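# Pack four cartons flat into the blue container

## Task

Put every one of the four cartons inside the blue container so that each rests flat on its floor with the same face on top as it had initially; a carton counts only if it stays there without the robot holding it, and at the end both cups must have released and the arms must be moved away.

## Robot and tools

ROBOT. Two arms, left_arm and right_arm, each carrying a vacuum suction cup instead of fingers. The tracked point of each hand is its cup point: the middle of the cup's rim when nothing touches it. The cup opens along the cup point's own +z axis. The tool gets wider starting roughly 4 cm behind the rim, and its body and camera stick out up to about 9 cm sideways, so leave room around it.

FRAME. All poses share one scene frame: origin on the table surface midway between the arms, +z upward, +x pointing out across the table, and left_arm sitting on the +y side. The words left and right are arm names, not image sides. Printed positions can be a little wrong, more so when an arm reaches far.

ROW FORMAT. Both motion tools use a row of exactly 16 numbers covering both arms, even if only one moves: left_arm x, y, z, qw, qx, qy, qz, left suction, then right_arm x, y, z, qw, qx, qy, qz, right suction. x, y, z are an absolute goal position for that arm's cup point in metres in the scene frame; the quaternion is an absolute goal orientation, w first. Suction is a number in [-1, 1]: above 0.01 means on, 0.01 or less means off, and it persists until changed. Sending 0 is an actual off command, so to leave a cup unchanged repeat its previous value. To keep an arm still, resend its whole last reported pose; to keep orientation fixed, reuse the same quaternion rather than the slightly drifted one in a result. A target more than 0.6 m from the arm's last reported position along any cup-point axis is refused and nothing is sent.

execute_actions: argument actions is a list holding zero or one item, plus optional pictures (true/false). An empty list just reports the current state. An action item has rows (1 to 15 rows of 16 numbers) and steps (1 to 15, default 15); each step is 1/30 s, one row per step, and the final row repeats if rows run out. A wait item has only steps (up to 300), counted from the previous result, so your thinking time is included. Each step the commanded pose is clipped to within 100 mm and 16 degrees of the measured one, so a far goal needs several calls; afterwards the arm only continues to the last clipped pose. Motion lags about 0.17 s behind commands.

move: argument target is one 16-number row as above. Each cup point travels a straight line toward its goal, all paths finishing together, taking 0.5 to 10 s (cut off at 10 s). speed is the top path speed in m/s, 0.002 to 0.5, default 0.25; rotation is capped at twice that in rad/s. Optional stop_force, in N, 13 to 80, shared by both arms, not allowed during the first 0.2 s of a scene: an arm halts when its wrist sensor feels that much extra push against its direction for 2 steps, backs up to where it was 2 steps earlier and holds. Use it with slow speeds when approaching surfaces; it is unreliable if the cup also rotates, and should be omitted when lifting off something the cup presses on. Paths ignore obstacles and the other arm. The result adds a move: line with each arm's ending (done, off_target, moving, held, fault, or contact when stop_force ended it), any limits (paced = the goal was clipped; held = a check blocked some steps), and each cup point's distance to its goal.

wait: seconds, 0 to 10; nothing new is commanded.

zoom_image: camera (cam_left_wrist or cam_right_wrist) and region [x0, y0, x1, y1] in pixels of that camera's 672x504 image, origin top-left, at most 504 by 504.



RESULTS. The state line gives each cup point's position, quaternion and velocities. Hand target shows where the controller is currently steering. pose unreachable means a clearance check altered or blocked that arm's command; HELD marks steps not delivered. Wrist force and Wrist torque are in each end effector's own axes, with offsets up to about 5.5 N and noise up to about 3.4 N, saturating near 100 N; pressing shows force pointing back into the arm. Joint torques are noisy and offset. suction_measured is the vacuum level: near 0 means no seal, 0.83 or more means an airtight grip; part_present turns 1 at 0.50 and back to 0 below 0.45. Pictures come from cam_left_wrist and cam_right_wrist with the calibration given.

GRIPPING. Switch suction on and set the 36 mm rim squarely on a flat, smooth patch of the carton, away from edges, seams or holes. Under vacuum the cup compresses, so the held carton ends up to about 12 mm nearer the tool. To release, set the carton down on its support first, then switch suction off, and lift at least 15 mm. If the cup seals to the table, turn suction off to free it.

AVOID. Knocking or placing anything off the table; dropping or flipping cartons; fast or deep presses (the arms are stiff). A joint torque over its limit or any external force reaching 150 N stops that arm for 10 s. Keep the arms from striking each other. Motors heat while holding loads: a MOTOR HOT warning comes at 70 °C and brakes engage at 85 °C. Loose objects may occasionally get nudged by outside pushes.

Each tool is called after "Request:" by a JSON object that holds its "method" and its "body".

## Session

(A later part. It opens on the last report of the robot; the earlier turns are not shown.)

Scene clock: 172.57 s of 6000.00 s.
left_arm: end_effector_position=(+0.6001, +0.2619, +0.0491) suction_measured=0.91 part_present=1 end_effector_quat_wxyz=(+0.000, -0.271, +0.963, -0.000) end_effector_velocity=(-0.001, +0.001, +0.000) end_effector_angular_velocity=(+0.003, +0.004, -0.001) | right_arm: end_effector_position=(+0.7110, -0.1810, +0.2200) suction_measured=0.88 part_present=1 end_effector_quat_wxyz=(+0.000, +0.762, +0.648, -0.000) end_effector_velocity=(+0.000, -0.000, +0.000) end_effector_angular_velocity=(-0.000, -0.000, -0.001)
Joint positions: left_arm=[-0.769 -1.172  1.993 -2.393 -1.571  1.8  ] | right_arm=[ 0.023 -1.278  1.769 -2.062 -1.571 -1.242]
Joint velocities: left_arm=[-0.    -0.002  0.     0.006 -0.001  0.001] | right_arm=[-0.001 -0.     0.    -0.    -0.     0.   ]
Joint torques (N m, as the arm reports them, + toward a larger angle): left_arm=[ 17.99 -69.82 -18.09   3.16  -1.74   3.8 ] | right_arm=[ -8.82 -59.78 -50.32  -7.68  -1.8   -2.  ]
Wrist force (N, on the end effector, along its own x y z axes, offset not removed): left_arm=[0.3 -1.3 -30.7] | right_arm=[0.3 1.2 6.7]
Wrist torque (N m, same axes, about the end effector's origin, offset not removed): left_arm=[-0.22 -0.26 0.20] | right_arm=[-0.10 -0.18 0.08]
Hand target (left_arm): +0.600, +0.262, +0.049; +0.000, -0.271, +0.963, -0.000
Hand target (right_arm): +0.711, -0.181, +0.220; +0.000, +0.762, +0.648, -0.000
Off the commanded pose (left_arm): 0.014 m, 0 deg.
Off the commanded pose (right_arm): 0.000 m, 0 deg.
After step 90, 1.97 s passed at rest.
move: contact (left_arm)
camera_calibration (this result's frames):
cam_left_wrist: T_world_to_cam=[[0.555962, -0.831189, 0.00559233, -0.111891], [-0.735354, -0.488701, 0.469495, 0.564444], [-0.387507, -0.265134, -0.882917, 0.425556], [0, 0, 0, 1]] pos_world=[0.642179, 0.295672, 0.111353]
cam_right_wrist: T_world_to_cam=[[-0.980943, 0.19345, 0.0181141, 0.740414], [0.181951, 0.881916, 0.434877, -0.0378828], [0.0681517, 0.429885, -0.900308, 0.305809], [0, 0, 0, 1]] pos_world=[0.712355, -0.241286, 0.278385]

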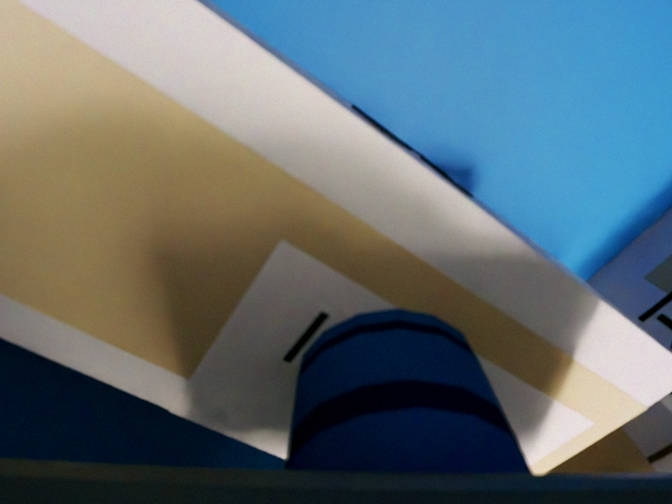

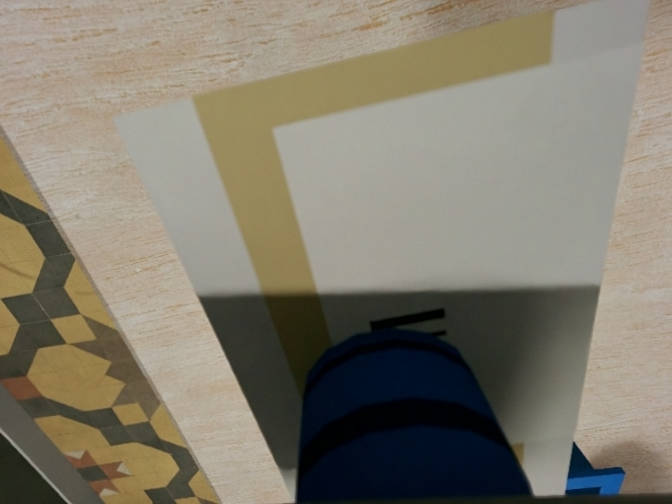

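Request:
{"method": "move", "body": {"target": [0.600,0.262,0.052,0,-0.2706,0.9627,0,0,0.711,-0.181,0.22,0,0.7615,0.648,0,1], "speed": 0.01}}

Request:
{"method": "move", "body": {"target": [0.615,0.25,0.25,0,-0.2706,0.9627,0,0,0.711,-0.181,0.22,0,0.7615,0.648,0,1], "speed": 0.15}}

Scene clock: 178.73 s of 6000.00 s.
left_arm: end_effector_position=(+0.6000, +0.2620, +0.0519) suction_measured=0.01 part_present=0 end_effector_quat_wxyz=(-0.000, -0.271, +0.963, -0.000) end_effector_velocity=(-0.000, +0.000, +0.001) end_effector_angular_velocity=(+0.000, +0.000, -0.000) | right_arm: end_effector_position=(+0.7110, -0.1810, +0.2200) suction_measured=0.88 part_present=1 end_effector_quat_wxyz=(+0.000, +0.762, +0.648, -0.000) end_effector_velocity=(+0.001, -0.001, +0.000) end_effector_angular_velocity=(-0.000, -0.001, -0.001)
Joint positions: left_arm=[-0.769 -1.175  1.992 -2.388 -1.571  1.8  ] | right_arm=[ 0.023 -1.278  1.769 -2.062 -1.571 -1.242]
Joint velocities: left_arm=[ 0.    -0.002 -0.     0.002 -0.     0.   ] | right_arm=[-0.001 -0.    -0.    -0.001 -0.001 -0.   ]
Joint torques (N m, as the arm reports them, + toward a larger angle): left_arm=[  1.01 -81.57 -36.13   2.68  -1.26   3.73] | right_arm=[ -9.28 -59.91 -51.65  -7.68  -1.34  -2.04]
Wrist force (N, on the end effector, along its own x y z axes, offset not removed): left_arm=[1.2 -6.9 -15.0] | right_arm=[-0.6 1.8 7.2]
Wrist torque (N m, same axes, about the end effector's origin, offset not removed): left_arm=[-0.81 -0.29 0.15] | right_arm=[0.03 -0.06 0.05]
Hand target (left_arm): +0.600, +0.262, +0.052; +0.000, -0.271, +0.963, -0.000
Hand target (right_arm): +0.711, -0.181, +0.220; +0.000, +0.762, +0.648, -0.000
Off the commanded pose (left_arm): 0.000 m, 0 deg.
Off the commanded pose (right_arm): 0.000 m, 0 deg.
After step 90, 2.47 s passed at rest.
move: done
camera_calibration (this result's frames):
cam_left_wrist: T_world_to_cam=[[0.555962, -0.831191, 0.00521286, -0.111754], [-0.735223, -0.488827, 0.46957, 0.56308], [-0.387754, -0.264896, -0.88288, 0.428053], [0, 0, 0, 1]] pos_world=[0.642099, 0.295749, 0.114096]
cam_right_wrist: T_world_to_cam=[[-0.980943, 0.19345, 0.0181139, 0.740414], [0.181951, 0.881916, 0.434877, -0.0378829], [0.0681519, 0.429886, -0.900308, 0.305809], [0, 0, 0, 1]] pos_world=[0.712355, -0.241286, 0.278385]

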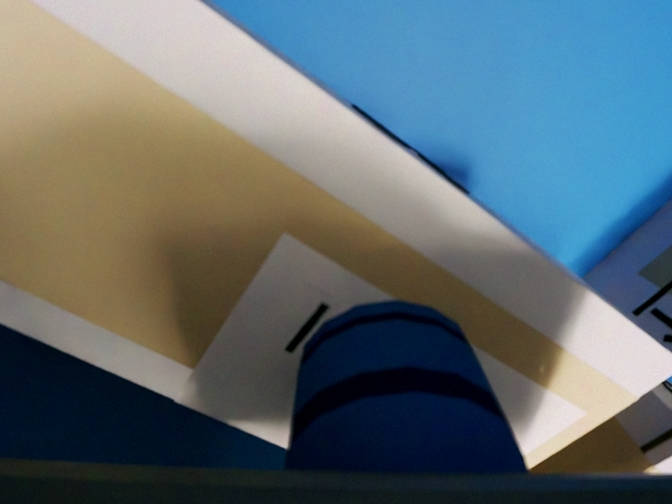

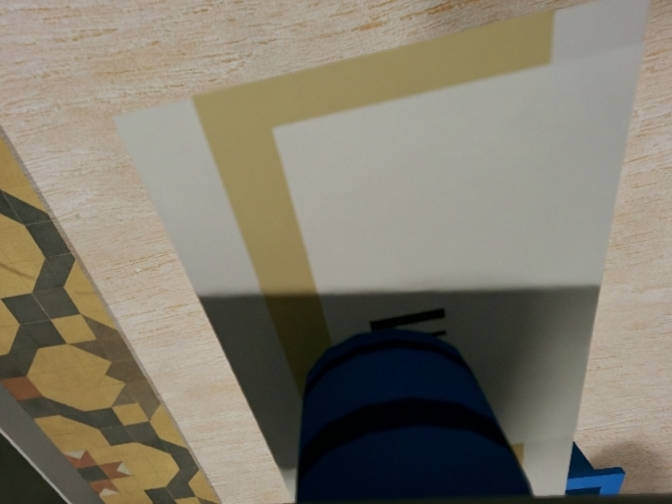

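Scene clock: 180.60 s of 6000.00 s.
left_arm: end_effector_position=(+0.6148, +0.2502, +0.2497) suction_measured=0.01 part_present=0 end_effector_quat_wxyz=(+0.000, -0.271, +0.963, +0.000) end_effector_velocity=(+0.000, -0.001, +0.003) end_effector_angular_velocity=(-0.001, +0.001, -0.000) | right_arm: end_effector_position=(+0.7110, -0.1810, +0.2200) suction_measured=0.88 part_present=1 end_effector_quat_wxyz=(+0.000, +0.762, +0.648, +0.000) end_effector_velocity=(+0.000, +0.000, -0.000) end_effector_angular_velocity=(+0.000, -0.001, +0.000)
Joint positions: left_arm=[-0.766 -1.351  1.807 -2.026 -1.571  1.803] | right_arm=[ 0.023 -1.278  1.769 -2.062 -1.571 -1.242]
Joint velocities: left_arm=[-0.    -0.001 -0.004  0.006 -0.002  0.   ] | right_arm=[ 0.     0.001 -0.    -0.001  0.     0.   ]
Joint torques (N m, as the arm reports them, + toward a larger angle): left_arm=[ 20.55 -80.54 -52.19   0.23   0.23   3.69] | right_arm=[ -7.1  -60.26 -50.64  -7.64  -1.43  -1.65]
Wrist force (N, on the end effector, along its own x y z axes, offset not removed): left_arm=[2.5 1.8 -3.3] | right_arm=[1.4 2.8 7.8]
Wrist torque (N m, same axes, about the end effector's origin, offset not removed): left_arm=[0.51 -0.65 0.15] | right_arm=[0.14 -0.40 0.02]
Hand target (left_arm): +0.615, +0.250, +0.250; +0.000, -0.271, +0.963, -0.000
Hand target (right_arm): +0.711, -0.181, +0.220; +0.000, +0.762, +0.648, -0.000
Off the commanded pose (left_arm): 0.000 m, 0 deg.
Off the commanded pose (right_arm): 0.000 m, 0 deg.
move: done
camera_calibration (this result's frames):
cam_left_wrist: T_world_to_cam=[[0.555955, -0.831196, 0.00522309, -0.130845], [-0.735258, -0.488835, 0.469506, 0.475315], [-0.387698, -0.264865, -0.882914, 0.605339], [0, 0, 0, 1]] pos_world=[0.656912, 0.283926, 0.311982]
cam_right_wrist: T_world_to_cam=[[-0.980943, 0.19345, 0.0181138, 0.740414], [0.181951, 0.881916, 0.434877, -0.0378828], [0.068152, 0.429886, -0.900308, 0.305809], [0, 0, 0, 1]] pos_world=[0.712355, -0.241286, 0.278385]

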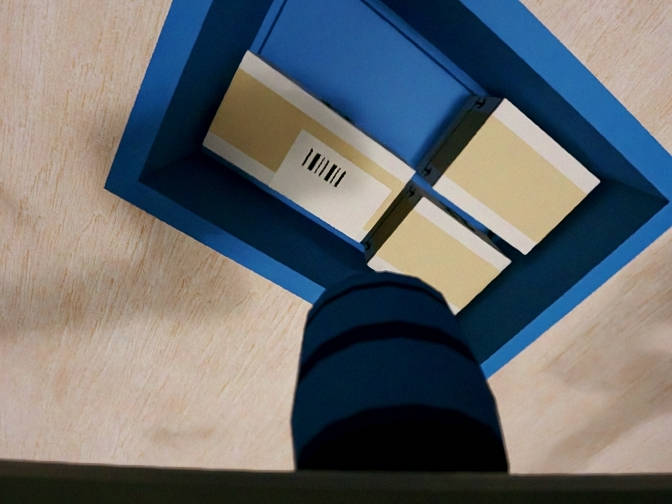

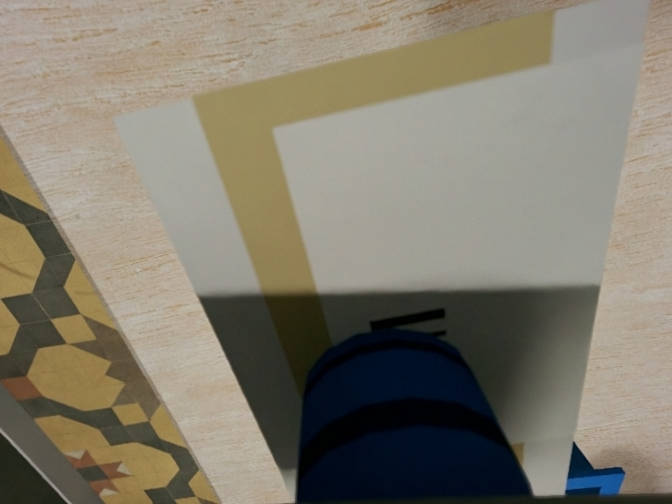

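Request:
{"method": "move", "body": {"target": [0.45,0.62,0.3,0,-0.2706,0.9627,0,0,0.69,0.05,0.24,0,0.7615,0.648,0,1], "speed": 0.25}}

Request:
{"method": "move", "body": {"target": [0.45,0.62,0.3,0,-0.2706,0.9627,0,0,0.6765,0.258,0.2,0,0.7615,0.648,0,1], "speed": 0.2}}

Scene clock: 226.67 s of 6000.00 s.
left_arm: end_effector_position=(+0.4503, +0.6199, +0.2997) suction_measured=0.01 part_present=0 end_effector_quat_wxyz=(+0.000, -0.271, +0.963, +0.000) end_effector_velocity=(-0.001, +0.002, +0.001) end_effector_angular_velocity=(-0.001, +0.000, +0.000) | right_arm: end_effector_position=(+0.6894, +0.0498, +0.2400) suction_measured=0.88 part_present=1 end_effector_quat_wxyz=(-0.000, +0.762, +0.648, -0.000) end_effector_velocity=(-0.000, +0.001, -0.000) end_effector_angular_velocity=(-0.001, +0.001, +0.000)
Joint positions: left_arm=[-0.435 -1.887  2.218 -1.902 -1.571  2.134] | right_arm=[ 0.291 -1.151  1.55  -1.97  -1.571 -0.974]
Joint velocities: left_arm=[ 0.004 -0.003  0.001  0.002 -0.001  0.003] | right_arm=[ 0.002  0.002 -0.002  0.002 -0.001  0.001]
Joint torques (N m, as the arm reports them, + toward a larger angle): left_arm=[ 24.07 -37.09 -29.19  -0.61  -1.87   3.89] | right_arm=[ 11.31 -71.09 -54.04  -1.14  -2.22   1.99]
Wrist force (N, on the end effector, along its own x y z axes, offset not removed): left_arm=[-1.4 0.2 1.7] | right_arm=[2.1 2.2 6.4]
Wrist torque (N m, same axes, about the end effector's origin, offset not removed): left_arm=[0.08 0.11 0.16] | right_arm=[0.14 -0.49 0.05]
Hand target (left_arm): +0.450, +0.620, +0.300; +0.000, -0.271, +0.963, +0.000
Hand target (right_arm): +0.689, +0.050, +0.240; -0.000, +0.762, +0.648, -0.000
Off the commanded pose (left_arm): 0.000 m, 0 deg.
Off the commanded pose (right_arm): 0.001 m, 0 deg.
After step 90, 40.80 s passed at rest.
move: done
camera_calibration (this result's frames):
cam_left_wrist: T_world_to_cam=[[0.555981, -0.83118, 0.00489538, 0.267755], [-0.735178, -0.489, 0.46946, 0.511716], [-0.387812, -0.26461, -0.88294, 0.683495], [0, 0, 0, 1]] pos_world=[0.492403, 0.653641, 0.361944]
cam_right_wrist: T_world_to_cam=[[-0.980936, 0.193454, 0.0184548, 0.674174], [0.182117, 0.881986, 0.434666, -0.246284], [0.067811, 0.42974, -0.900403, 0.226367], [0, 0, 0, 1]] pos_world=[0.690824, -0.0104814, 0.298431]

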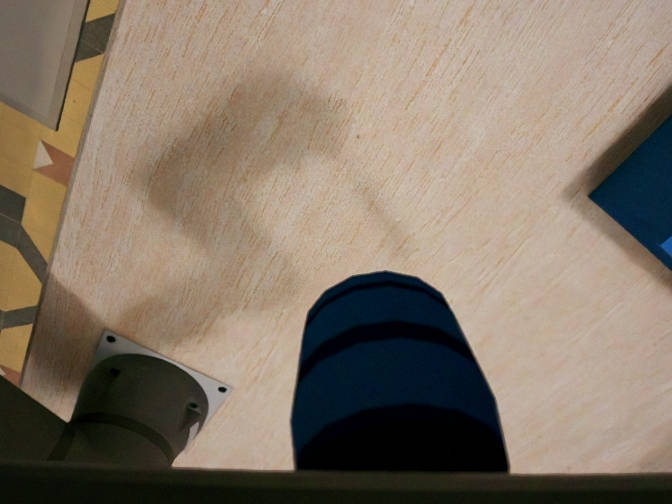

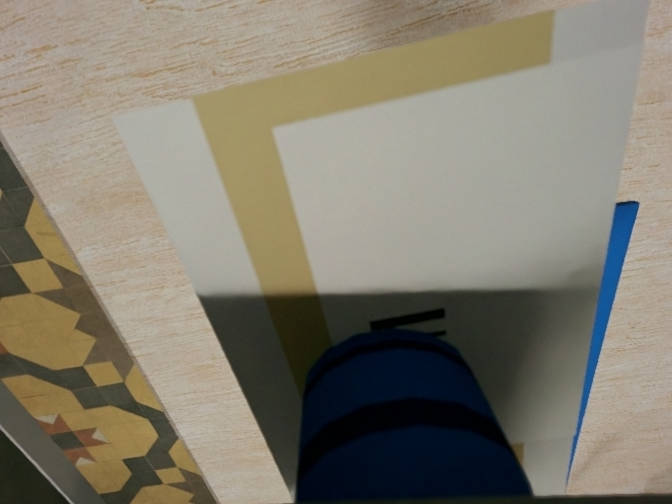

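Scene clock: 228.33 s of 6000.00 s.
left_arm: end_effector_position=(+0.4500, +0.6200, +0.3000) suction_measured=0.01 part_present=0 end_effector_quat_wxyz=(+0.000, -0.271, +0.963, +0.000) end_effector_velocity=(+0.000, +0.000, +0.000) end_effector_angular_velocity=(+0.001, -0.001, +0.001) | right_arm: end_effector_position=(+0.6760, +0.2576, +0.2001) suction_measured=0.88 part_present=1 end_effector_quat_wxyz=(-0.000, +0.762, +0.648, -0.000) end_effector_velocity=(+0.001, +0.002, -0.001) end_effector_angular_velocity=(-0.002, +0.001, -0.001)
Joint positions: left_arm=[-0.435 -1.887  2.218 -1.901 -1.571  2.134] | right_arm=[ 0.485 -0.928  1.274 -1.916 -1.571 -0.78 ]
Joint velocities: left_arm=[ 0.     0.    -0.    -0.     0.001 -0.   ] | right_arm=[ 0.001  0.004 -0.006  0.003 -0.001  0.002]
Joint torques (N m, as the arm reports them, + toward a larger angle): left_arm=[-18.38 -38.67 -29.97   0.14  -1.86  -1.67] | right_arm=[  7.72 -90.03 -54.3   -0.87  -2.28   1.82]
Wrist force (N, on the end effector, along its own x y z axes, offset not removed): left_arm=[-0.2 0.9 0.4] | right_arm=[0.5 2.9 5.7]
Wrist torque (N m, same axes, about the end effector's origin, offset not removed): left_arm=[0.16 -0.20 0.10] | right_arm=[0.30 -0.25 0.03]
Hand target (left_arm): +0.450, +0.620, +0.300; +0.000, -0.271, +0.963, +0.000
Hand target (right_arm): +0.676, +0.258, +0.200; -0.000, +0.762, +0.648, -0.000
Off the commanded pose (left_arm): 0.000 m, 0 deg.
Off the commanded pose (right_arm): 0.001 m, 0 deg.
move: done
camera_calibration (this result's frames):
cam_left_wrist: T_world_to_cam=[[0.555971, -0.831185, 0.00520391, 0.267905], [-0.73522, -0.488841, 0.46956, 0.511289], [-0.387747, -0.264888, -0.882885, 0.683786], [0, 0, 0, 1]] pos_world=[0.492099, 0.653744, 0.36223]
cam_right_wrist: T_world_to_cam=[[-0.98094, 0.19345, 0.0182867, 0.62158], [0.182036, 0.881971, 0.434729, -0.409744], [0.0679697, 0.429772, -0.900376, 0.101888], [0, 0, 0, 1]] pos_world=[0.677396, 0.197349, 0.258498]

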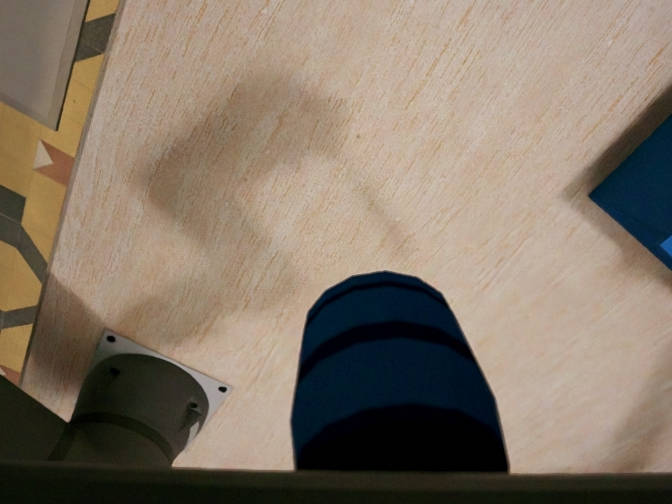

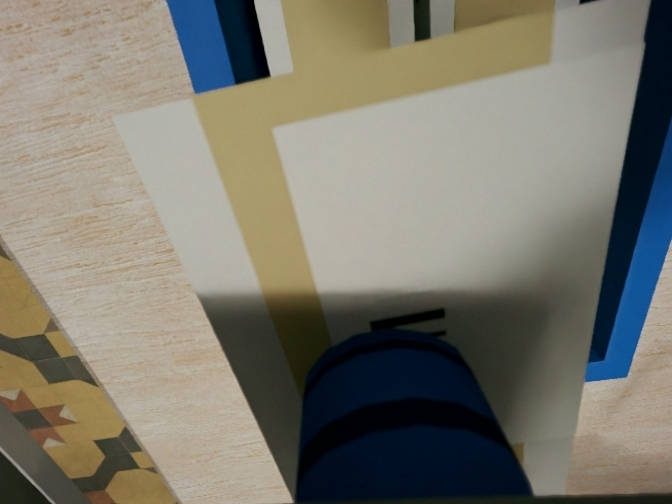

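Request:
{"method": "move", "body": {"target": [0.45,0.62,0.3,0,-0.2706,0.9627,0,0,0.6775,0.259,0.112,0,0.7615,0.648,0,1], "speed": 0.1}}

Request:
{"method": "move", "body": {"target": [0.45,0.62,0.3,0,-0.2706,0.9627,0,0,0.6775,0.259,0.04,0,0.7615,0.648,0,1], "speed": 0.01, "stop_force": 13}}

Scene clock: 246.67 s of 6000.00 s.
left_arm: end_effector_position=(+0.4500, +0.6200, +0.3000) suction_measured=0.01 part_present=0 end_effector_quat_wxyz=(-0.000, -0.271, +0.963, +0.000) end_effector_velocity=(-0.000, -0.000, -0.000) end_effector_angular_velocity=(-0.001, +0.000, +0.000) | right_arm: end_effector_position=(+0.6779, +0.2592, +0.1132) suction_measured=0.88 part_present=1 end_effector_quat_wxyz=(+0.000, +0.762, +0.648, +0.001) end_effector_velocity=(-0.001, -0.001, -0.003) end_effector_angular_velocity=(-0.002, +0.001, -0.000)
Joint positions: left_arm=[-0.435 -1.887  2.218 -1.901 -1.571  2.134] | right_arm=[ 0.485 -0.867  1.334 -2.039 -1.571 -0.78 ]
Joint velocities: left_arm=[ 0.     0.    -0.    -0.    -0.001 -0.   ] | right_arm=[ 0.     0.001  0.002 -0.002 -0.001  0.   ]
Joint torques (N m, as the arm reports them, + toward a larger angle): left_arm=[-17.57 -37.81 -30.44   0.11  -1.91   3.68] | right_arm=[ 9.37 63.73 62.22 11.61  3.43  0.98]
Wrist force (N, on the end effector, along its own x y z axes, offset not removed): left_arm=[-3.7 3.0 -9.0] | right_arm=[4.1 21.0 -100.0]
Wrist torque (N m, same axes, about the end effector's origin, offset not removed): left_arm=[0.54 0.31 0.20] | right_arm=[0.86 -1.71 0.03]
Hand target (left_arm): +0.450, +0.620, +0.300; +0.000, -0.271, +0.963, -0.000
Hand target (right_arm): +0.678, +0.259, +0.112; +0.000, +0.762, +0.648, -0.000
Off the commanded pose (left_arm): 0.000 m, 0 deg.
Off the commanded pose (right_arm): 0.001 m, 0 deg.
After step 90, 13.93 s passed at rest.
move: done
camera_calibration (this result's frames):
cam_left_wrist: T_world_to_cam=[[0.555955, -0.831196, 0.00520388, 0.267919], [-0.735229, -0.488827, 0.46956, 0.511284], [-0.387753, -0.264881, -0.882885, 0.683784], [0, 0, 0, 1]] pos_world=[0.492099, 0.653743, 0.36223]
cam_right_wrist: T_world_to_cam=[[-0.980965, 0.193435, 0.0170596, 0.624851], [0.181419, 0.881601, 0.435737, -0.373325], [0.0692471, 0.430538, -0.899912, 0.021707], [0, 0, 0, 1]] pos_world=[0.679182, 0.19891, 0.171546]

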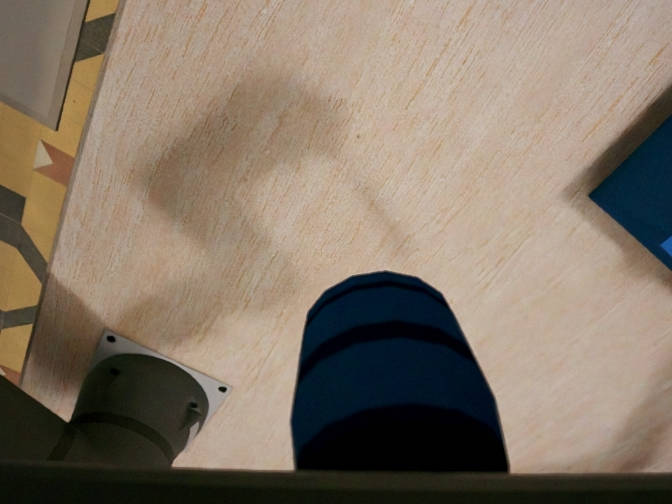

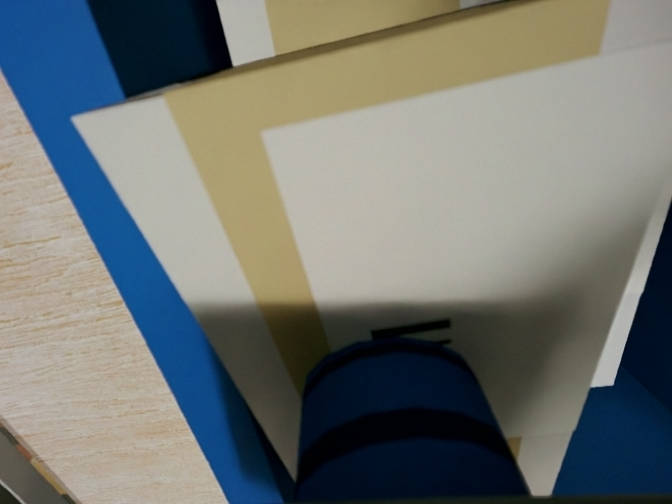

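Scene clock: 247.17 s of 6000.00 s.
left_arm: end_effector_position=(+0.4500, +0.6200, +0.3000) suction_measured=0.01 part_present=0 end_effector_quat_wxyz=(+0.000, -0.271, +0.963, +0.000) end_effector_velocity=(+0.000, +0.000, +0.000) end_effector_angular_velocity=(+0.002, -0.001, -0.001) | right_arm: end_effector_position=(+0.6779, +0.2592, +0.1131) suction_measured=0.88 part_present=1 end_effector_quat_wxyz=(+0.000, +0.762, +0.648, +0.001) end_effector_velocity=(-0.000, +0.000, -0.000) end_effector_angular_velocity=(+0.000, +0.001, +0.000)
Joint positions: left_arm=[-0.435 -1.887  2.218 -1.901 -1.571  2.134] | right_arm=[ 0.485 -0.867  1.334 -2.039 -1.571 -0.78 ]
Joint velocities: left_arm=[ 0.    -0.    -0.    -0.     0.002  0.001] | right_arm=[ 0.     0.001 -0.001  0.     0.001  0.   ]
Joint torques (N m, as the arm reports them, + toward a larger angle): left_arm=[-17.97 -38.32 -30.64   0.06  -1.91   3.58] | right_arm=[ 8.18 39.45 50.82 19.37  3.62  0.99]
Wrist force (N, on the end effector, along its own x y z axes, offset not removed): left_arm=[-2.1 -1.8 -0.9] | right_arm=[7.2 19.2 -100.0]
Wrist torque (N m, same axes, about the end effector's origin, offset not removed): left_arm=[-0.27 0.32 0.25] | right_arm=[0.44 -2.06 0.03]
Hand target (left_arm): +0.450, +0.620, +0.300; +0.000, -0.271, +0.963, -0.000
Hand target (right_arm): +0.678, +0.259, +0.113; +0.000, +0.762, +0.648, +0.001
Off the commanded pose (left_arm): 0.000 m, 0 deg.
Off the commanded pose (right_arm): 0.073 m, 0 deg.
move: contact (right_arm)
camera_calibration (this result's frames):
cam_left_wrist: T_world_to_cam=[[0.555955, -0.831196, 0.00520411, 0.267919], [-0.735229, -0.488827, 0.46956, 0.511284], [-0.387753, -0.264881, -0.882885, 0.683784], [0, 0, 0, 1]] pos_world=[0.492099, 0.653743, 0.36223]
cam_right_wrist: T_world_to_cam=[[-0.980964, 0.193436, 0.017097, 0.62483], [0.181439, 0.881615, 0.4357, -0.373273], [0.0692069, 0.430508, -0.89993, 0.0216553], [0, 0, 0, 1]] pos_world=[0.679163, 0.198896, 0.171441]

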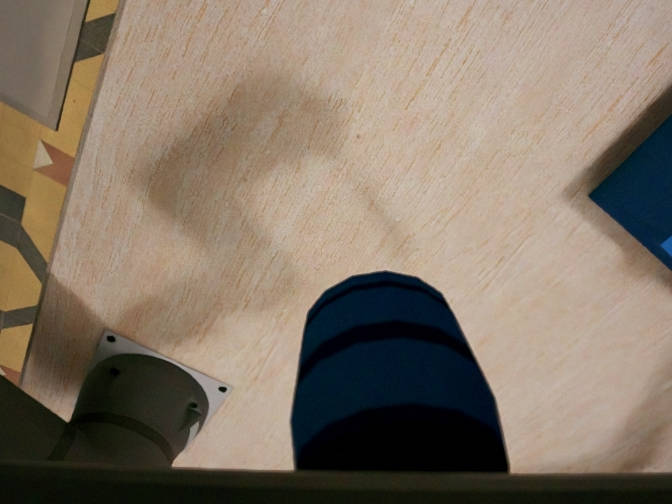

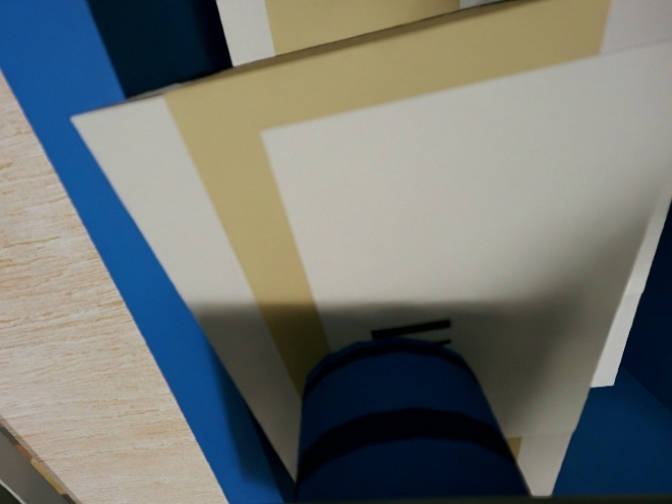

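Pressing hard; back off.

Request:
{"method": "move", "body": {"target": [0.45,0.62,0.3,0,-0.2706,0.9627,0,0,0.6775,0.259,0.15,0,0.7615,0.648,0,1], "speed": 0.05}}

Scene clock: 253.83 s of 6000.00 s.
left_arm: end_effector_position=(+0.4500, +0.6200, +0.3000) suction_measured=0.01 part_present=0 end_effector_quat_wxyz=(-0.000, -0.271, +0.963, +0.000) end_effector_velocity=(+0.000, +0.000, +0.000) end_effector_angular_velocity=(+0.001, -0.001, +0.000) | right_arm: end_effector_position=(+0.6775, +0.2590, +0.1497) suction_measured=0.88 part_present=1 end_effector_quat_wxyz=(+0.000, +0.762, +0.648, +0.000) end_effector_velocity=(+0.001, -0.000, +0.002) end_effector_angular_velocity=(+0.000, -0.000, -0.000)
Joint positions: left_arm=[-0.435 -1.887  2.218 -1.901 -1.571  2.134] | right_arm=[ 0.485 -0.894  1.309 -1.987 -1.571 -0.78 ]
Joint velocities: left_arm=[-0.    -0.    -0.    -0.     0.001 -0.001] | right_arm=[-0.    -0.001 -0.002  0.003  0.    -0.   ]
Joint torques (N m, as the arm reports them, + toward a larger angle): left_arm=[-17.86 -36.8  -32.38   0.07  -1.69   3.67] | right_arm=[  10.   -117.22  -53.47   -0.65    1.72    1.62]
Wrist force (N, on the end effector, along its own x y z axes, offset not removed): left_arm=[-2.3 0.4 -4.3] | right_arm=[2.8 1.3 6.9]
Wrist torque (N m, same axes, about the end effector's origin, offset not removed): left_arm=[0.28 0.31 0.02] | right_arm=[-0.09 -0.66 0.04]
Hand target (left_arm): +0.450, +0.620, +0.300; +0.000, -0.271, +0.963, -0.000
Hand target (right_arm): +0.677, +0.259, +0.150; +0.000, +0.762, +0.648, +0.000
Off the commanded pose (left_arm): 0.000 m, 0 deg.
Off the commanded pose (right_arm): 0.000 m, 0 deg.
After step 90, 2.53 s passed at rest.
move: done
camera_calibration (this result's frames):
cam_left_wrist: T_world_to_cam=[[0.555955, -0.831196, 0.00520367, 0.267919], [-0.735229, -0.488827, 0.469561, 0.511283], [-0.387753, -0.264881, -0.882885, 0.683784], [0, 0, 0, 1]] pos_world=[0.492099, 0.653743, 0.36223]
cam_right_wrist: T_world_to_cam=[[-0.980942, 0.193457, 0.0181075, 0.623685], [0.181955, 0.881915, 0.434878, -0.389238], [0.068161, 0.429885, -0.900307, 0.055668], [0, 0, 0, 1]] pos_world=[0.678828, 0.198687, 0.208096]

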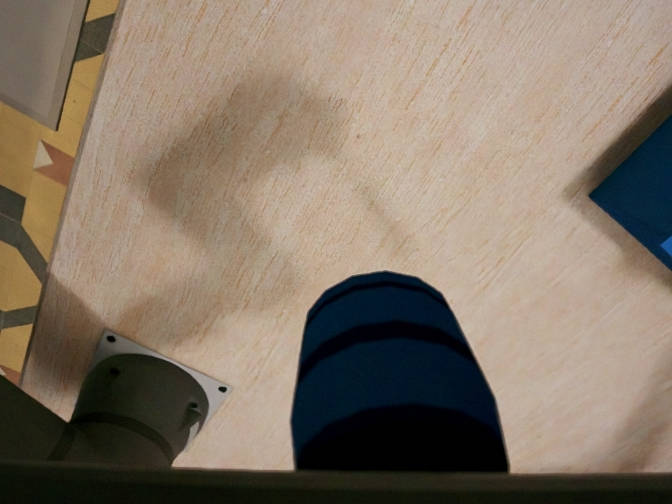

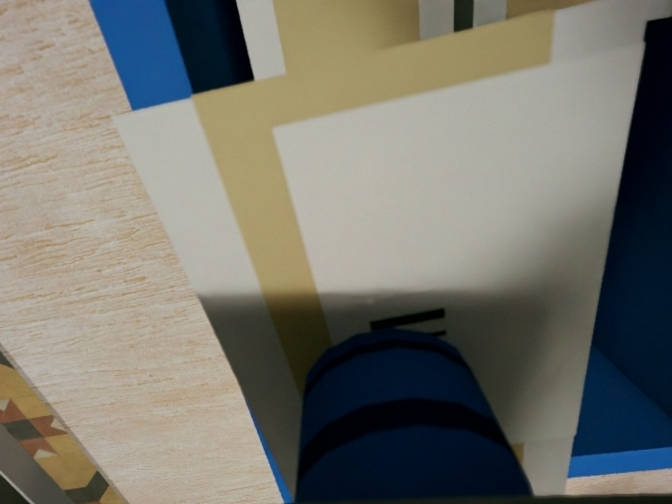

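Request:
{"method": "move", "body": {"target": [0.45,0.62,0.3,0,-0.2706,0.9627,0,0,0.6775,0.259,0.21,0,0.7615,0.648,0,1], "speed": 0.15}}

Request:
{"method": "move", "body": {"target": [0.45,0.62,0.3,0,-0.2706,0.9627,0,0,0.68,-0.07,0.21,0,0.7615,0.648,0,1], "speed": 0.25}}

Request:
{"method": "move", "body": {"target": [0.45,0.62,0.3,0,-0.2706,0.9627,0,0,0.68,-0.07,0.065,0,0.7615,0.648,0,1], "speed": 0.12}}

Request:
{"method": "move", "body": {"target": [0.45,0.62,0.3,0,-0.2706,0.9627,0,0,0.68,-0.07,0.03,0,0.7615,0.648,0,1], "speed": 0.008, "stop_force": 13}}

Scene clock: 312.27 s of 6000.00 s.
left_arm: end_effector_position=(+0.4500, +0.6200, +0.3000) suction_measured=0.01 part_present=0 end_effector_quat_wxyz=(-0.000, -0.271, +0.963, +0.000) end_effector_velocity=(-0.000, +0.000, -0.000) end_effector_angular_velocity=(+0.000, +0.000, +0.000) | right_arm: end_effector_position=(+0.6774, +0.2590, +0.2097) suction_measured=0.88 part_present=1 end_effector_quat_wxyz=(-0.000, +0.762, +0.648, +0.000) end_effector_velocity=(+0.000, +0.000, +0.003) end_effector_angular_velocity=(+0.001, -0.000, -0.000)
Joint positions: left_arm=[-0.435 -1.887  2.218 -1.901 -1.571  2.134] | right_arm=[ 0.485 -0.931  1.26  -1.9   -1.571 -0.78 ]
Joint velocities: left_arm=[-0.    -0.     0.    -0.     0.    -0.001] | right_arm=[-0.    -0.002 -0.002  0.003  0.001  0.   ]
Joint torques (N m, as the arm reports them, + toward a larger angle): left_arm=[-18.25 -36.82 -33.79  -0.15  -1.88   3.51] | right_arm=[   6.11 -115.42  -55.54   -1.35    1.42    1.02]
Wrist force (N, on the end effector, along its own x y z axes, offset not removed): left_arm=[-3.1 -1.9 -3.2] | right_arm=[2.5 4.0 5.4]
Wrist torque (N m, same axes, about the end effector's origin, offset not removed): left_arm=[-0.26 0.33 0.10] | right_arm=[0.29 -0.54 0.07]
Hand target (left_arm): +0.450, +0.620, +0.300; +0.000, -0.271, +0.963, -0.000
Hand target (right_arm): +0.677, +0.259, +0.210; +0.000, +0.762, +0.648, +0.000
Off the commanded pose (left_arm): 0.000 m, 0 deg.
Off the commanded pose (right_arm): 0.000 m, 0 deg.
After step 90, 54.47 s passed at rest.
move: done
camera_calibration (this result's frames):
cam_left_wrist: T_world_to_cam=[[0.555955, -0.831196, 0.00520402, 0.267919], [-0.735229, -0.488826, 0.469561, 0.511283], [-0.387753, -0.264881, -0.882885, 0.683784], [0, 0, 0, 1]] pos_world=[0.492099, 0.653743, 0.36223]
cam_right_wrist: T_world_to_cam=[[-0.980944, 0.193442, 0.0181304, 0.622549], [0.18195, 0.881904, 0.434901, -0.415334], [0.0681389, 0.429912, -0.900296, 0.109708], [0, 0, 0, 1]] pos_world=[0.67878, 0.198693, 0.268112]

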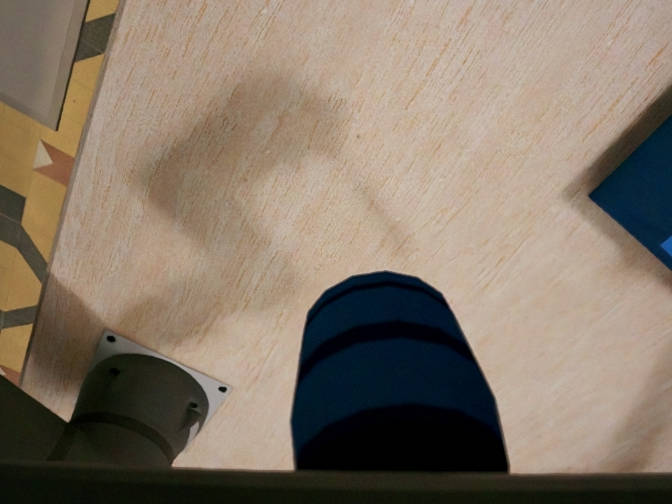

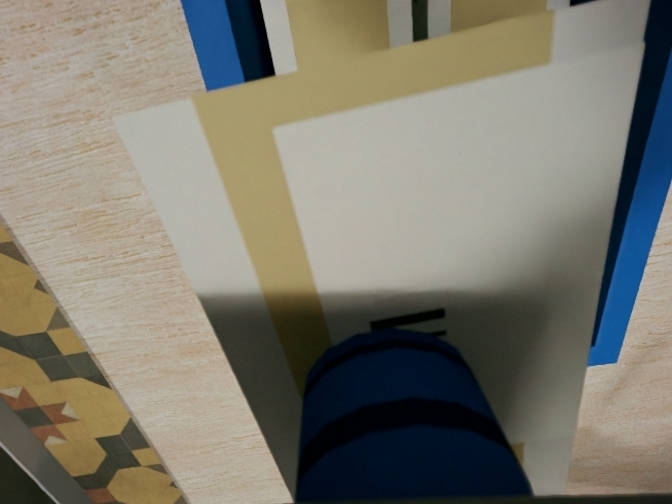

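Scene clock: 314.23 s of 6000.00 s.
left_arm: end_effector_position=(+0.4500, +0.6200, +0.3000) suction_measured=0.01 part_present=0 end_effector_quat_wxyz=(-0.000, -0.271, +0.963, +0.000) end_effector_velocity=(+0.001, +0.001, +0.000) end_effector_angular_velocity=(+0.002, -0.002, -0.001) | right_arm: end_effector_position=(+0.6808, -0.0696, +0.2099) suction_measured=0.88 part_present=1 end_effector_quat_wxyz=(+0.000, +0.762, +0.648, +0.000) end_effector_velocity=(-0.000, -0.002, +0.000) end_effector_angular_velocity=(+0.000, +0.000, +0.000)
Joint positions: left_arm=[-0.435 -1.887  2.218 -1.901 -1.571  2.134] | right_arm=[ 0.166 -1.238  1.735 -2.068 -1.571 -1.099]
Joint velocities: left_arm=[ 0.    -0.    -0.001 -0.     0.003  0.001] | right_arm=[-0.003 -0.002  0.003 -0.     0.    -0.003]
Joint torques (N m, as the arm reports them, + toward a larger angle): left_arm=[-17.24 -35.61 -34.32  -0.07  -1.68   3.56] | right_arm=[ -8.46 -85.61 -39.02  -8.09   2.11  -1.92]
Wrist force (N, on the end effector, along its own x y z axes, offset not removed): left_arm=[-6.1 -4.0 -5.5] | right_arm=[0.9 1.6 6.3]
Wrist torque (N m, same axes, about the end effector's origin, offset not removed): left_arm=[-0.71 0.81 0.08] | right_arm=[0.03 -0.34 0.13]
Hand target (left_arm): +0.450, +0.620, +0.300; +0.000, -0.271, +0.963, -0.000
Hand target (right_arm): +0.681, -0.070, +0.210; +0.000, +0.762, +0.648, +0.000
Off the commanded pose (left_arm): 0.000 m, 0 deg.
Off the commanded pose (right_arm): 0.001 m, 0 deg.
move: done
camera_calibration (this result's frames):
cam_left_wrist: T_world_to_cam=[[0.555955, -0.831196, 0.00520382, 0.267919], [-0.735229, -0.488827, 0.469561, 0.511283], [-0.387753, -0.264881, -0.882885, 0.683784], [0, 0, 0, 1]] pos_world=[0.492099, 0.653743, 0.36223]
cam_right_wrist: T_world_to_cam=[[-0.980948, 0.193455, 0.017781, 0.689461], [0.18179, 0.881803, 0.435172, -0.126162], [0.0685068, 0.430114, -0.900172, 0.250642], [0, 0, 0, 1]] pos_world=[0.68209, -0.129934, 0.268263]

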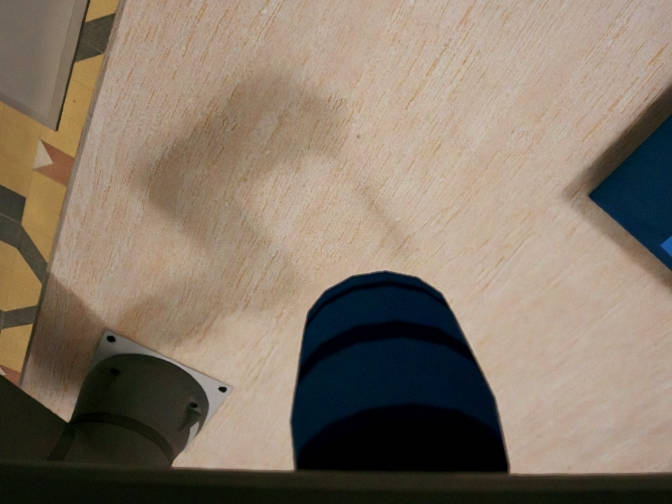

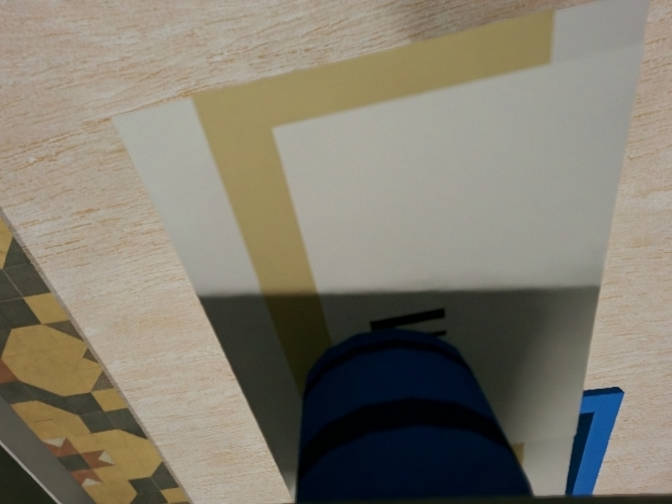

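Scene clock: 315.97 s of 6000.00 s.
left_arm: end_effector_position=(+0.4500, +0.6200, +0.3000) suction_measured=0.01 part_present=0 end_effector_quat_wxyz=(-0.000, -0.271, +0.963, +0.000) end_effector_velocity=(+0.000, +0.001, -0.000) end_effector_angular_velocity=(+0.003, -0.001, -0.000) | right_arm: end_effector_position=(+0.6801, -0.0700, +0.0652) suction_measured=0.88 part_present=1 end_effector_quat_wxyz=(+0.000, +0.762, +0.648, -0.000) end_effector_velocity=(-0.000, +0.000, -0.002) end_effector_angular_velocity=(-0.000, +0.000, +0.000)
Joint positions: left_arm=[-0.435 -1.887  2.218 -1.901 -1.571  2.134] | right_arm=[ 0.165 -1.099  1.835 -2.307 -1.571 -1.1  ]
Joint velocities: left_arm=[-0.    -0.     0.    -0.     0.003  0.   ] | right_arm=[ 0.     0.002  0.001 -0.003 -0.    -0.   ]
Joint torques (N m, as the arm reports them, + toward a larger angle): left_arm=[-17.4  -35.55 -34.87   0.09  -1.79   3.57] | right_arm=[ -4.9  -69.71 -32.7   -8.04  -1.87   0.52]
Wrist force (N, on the end effector, along its own x y z axes, offset not removed): left_arm=[-4.1 1.0 -5.9] | right_arm=[1.7 3.7 8.0]
Wrist torque (N m, same axes, about the end effector's origin, offset not removed): left_arm=[0.36 0.30 0.08] | right_arm=[0.34 -0.47 0.11]
Hand target (left_arm): +0.450, +0.620, +0.300; +0.000, -0.271, +0.963, -0.000
Hand target (right_arm): +0.680, -0.070, +0.065; -0.000, +0.762, +0.648, -0.000
Off the commanded pose (left_arm): 0.000 m, 0 deg.
Off the commanded pose (right_arm): 0.000 m, 0 deg.
move: done
camera_calibration (this result's frames):
cam_left_wrist: T_world_to_cam=[[0.555955, -0.831196, 0.0052038, 0.267919], [-0.735229, -0.488827, 0.469561, 0.511283], [-0.387753, -0.264881, -0.882885, 0.683784], [0, 0, 0, 1]] pos_world=[0.492099, 0.653743, 0.36223]
cam_right_wrist: T_world_to_cam=[[-0.98095, 0.193415, 0.018115, 0.69146], [0.181921, 0.881925, 0.43487, -0.062846], [0.0681345, 0.429882, -0.900311, 0.120826], [0, 0, 0, 1]] pos_world=[0.681488, -0.130254, 0.123585]

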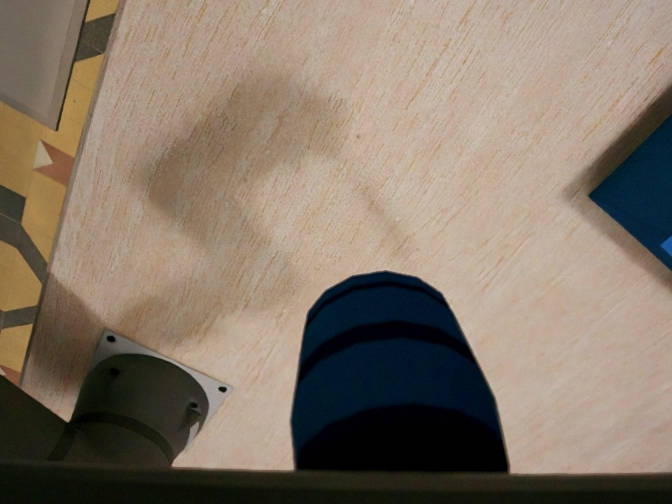

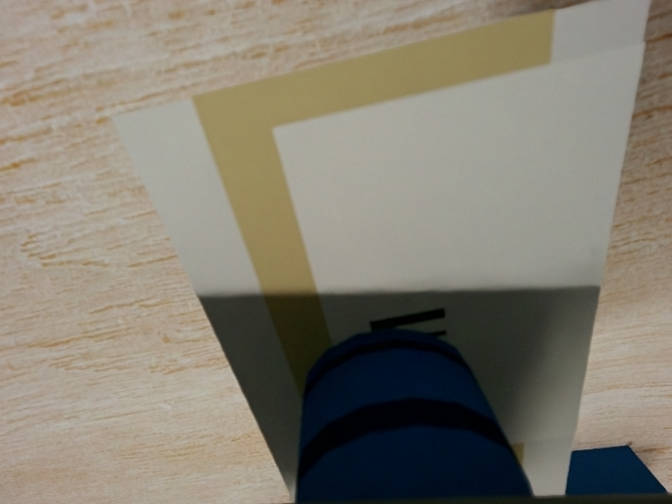

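Scene clock: 318.33 s of 6000.00 s.
left_arm: end_effector_position=(+0.4500, +0.6200, +0.3000) suction_measured=0.01 part_present=0 end_effector_quat_wxyz=(-0.000, -0.271, +0.963, +0.000) end_effector_velocity=(+0.001, +0.000, +0.001) end_effector_angular_velocity=(+0.001, -0.002, +0.001) | right_arm: end_effector_position=(+0.6801, -0.0700, +0.0494) suction_measured=0.88 part_present=1 end_effector_quat_wxyz=(+0.000, +0.762, +0.648, +0.000) end_effector_velocity=(-0.001, -0.000, +0.001) end_effector_angular_velocity=(-0.001, +0.003, +0.000)
Joint positions: left_arm=[-0.435 -1.887  2.218 -1.901 -1.571  2.134] | right_arm=[ 0.165 -1.081  1.843 -2.333 -1.571 -1.1  ]
Joint velocities: left_arm=[ 0.     0.    -0.001 -0.     0.001 -0.   ] | right_arm=[ 0.    -0.002 -0.     0.006  0.    -0.   ]
Joint torques (N m, as the arm reports them, + toward a larger angle): left_arm=[-17.58 -35.2  -34.9   -0.2   -1.86   3.36] | right_arm=[ -2.97 -72.88 -29.73   1.06  -1.26   1.71]
Wrist force (N, on the end effector, along its own x y z axes, offset not removed): left_arm=[-3.6 -0.1 -0.4] | right_arm=[-0.3 -0.8 -18.8]
Wrist torque (N m, same axes, about the end effector's origin, offset not removed): left_arm=[0.07 0.53 -0.07] | right_arm=[-0.01 -0.27 0.07]
Hand target (left_arm): +0.450, +0.620, +0.300; +0.000, -0.271, +0.963, -0.000
Hand target (right_arm): +0.680, -0.070, +0.050; +0.000, +0.762, +0.648, +0.000
Off the commanded pose (left_arm): 0.000 m, 0 deg.
Off the commanded pose (right_arm): 0.019 m, 0 deg.
move: contact (right_arm)
camera_calibration (this result's frames):
cam_left_wrist: T_world_to_cam=[[0.555955, -0.831196, 0.00520397, 0.267919], [-0.735229, -0.488827, 0.469561, 0.511283], [-0.387753, -0.264881, -0.882885, 0.683784], [0, 0, 0, 1]] pos_world=[0.492099, 0.653743, 0.36223]
cam_right_wrist: T_world_to_cam=[[-0.980949, 0.193434, 0.017945, 0.69175], [0.181859, 0.881896, 0.434956, -0.0559339], [0.0683099, 0.429933, -0.900273, 0.10648], [0, 0, 0, 1]] pos_world=[0.68147, -0.13026, 0.107777]

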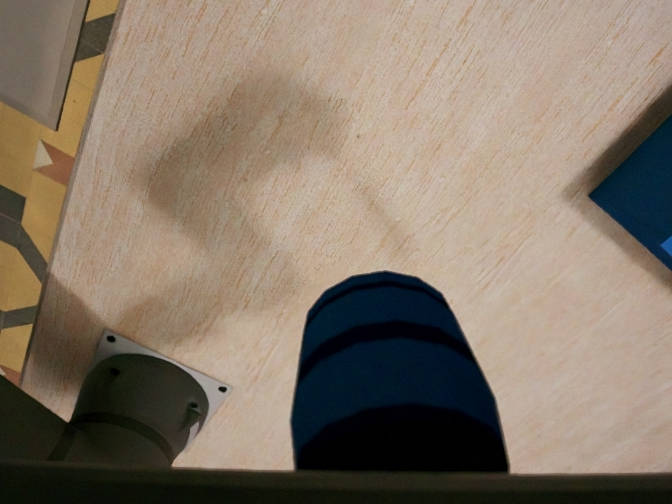

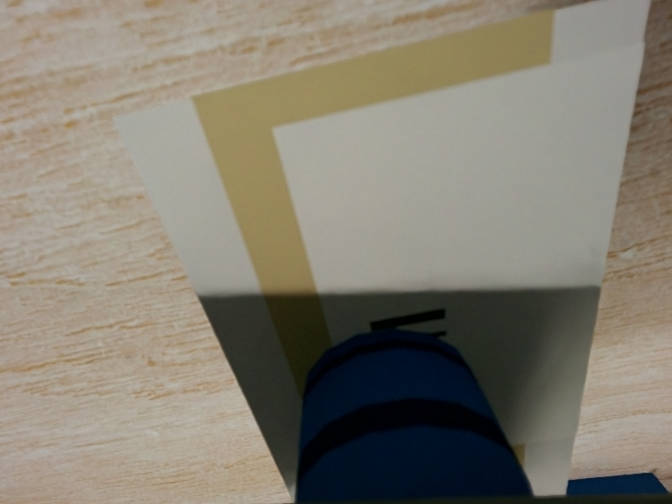

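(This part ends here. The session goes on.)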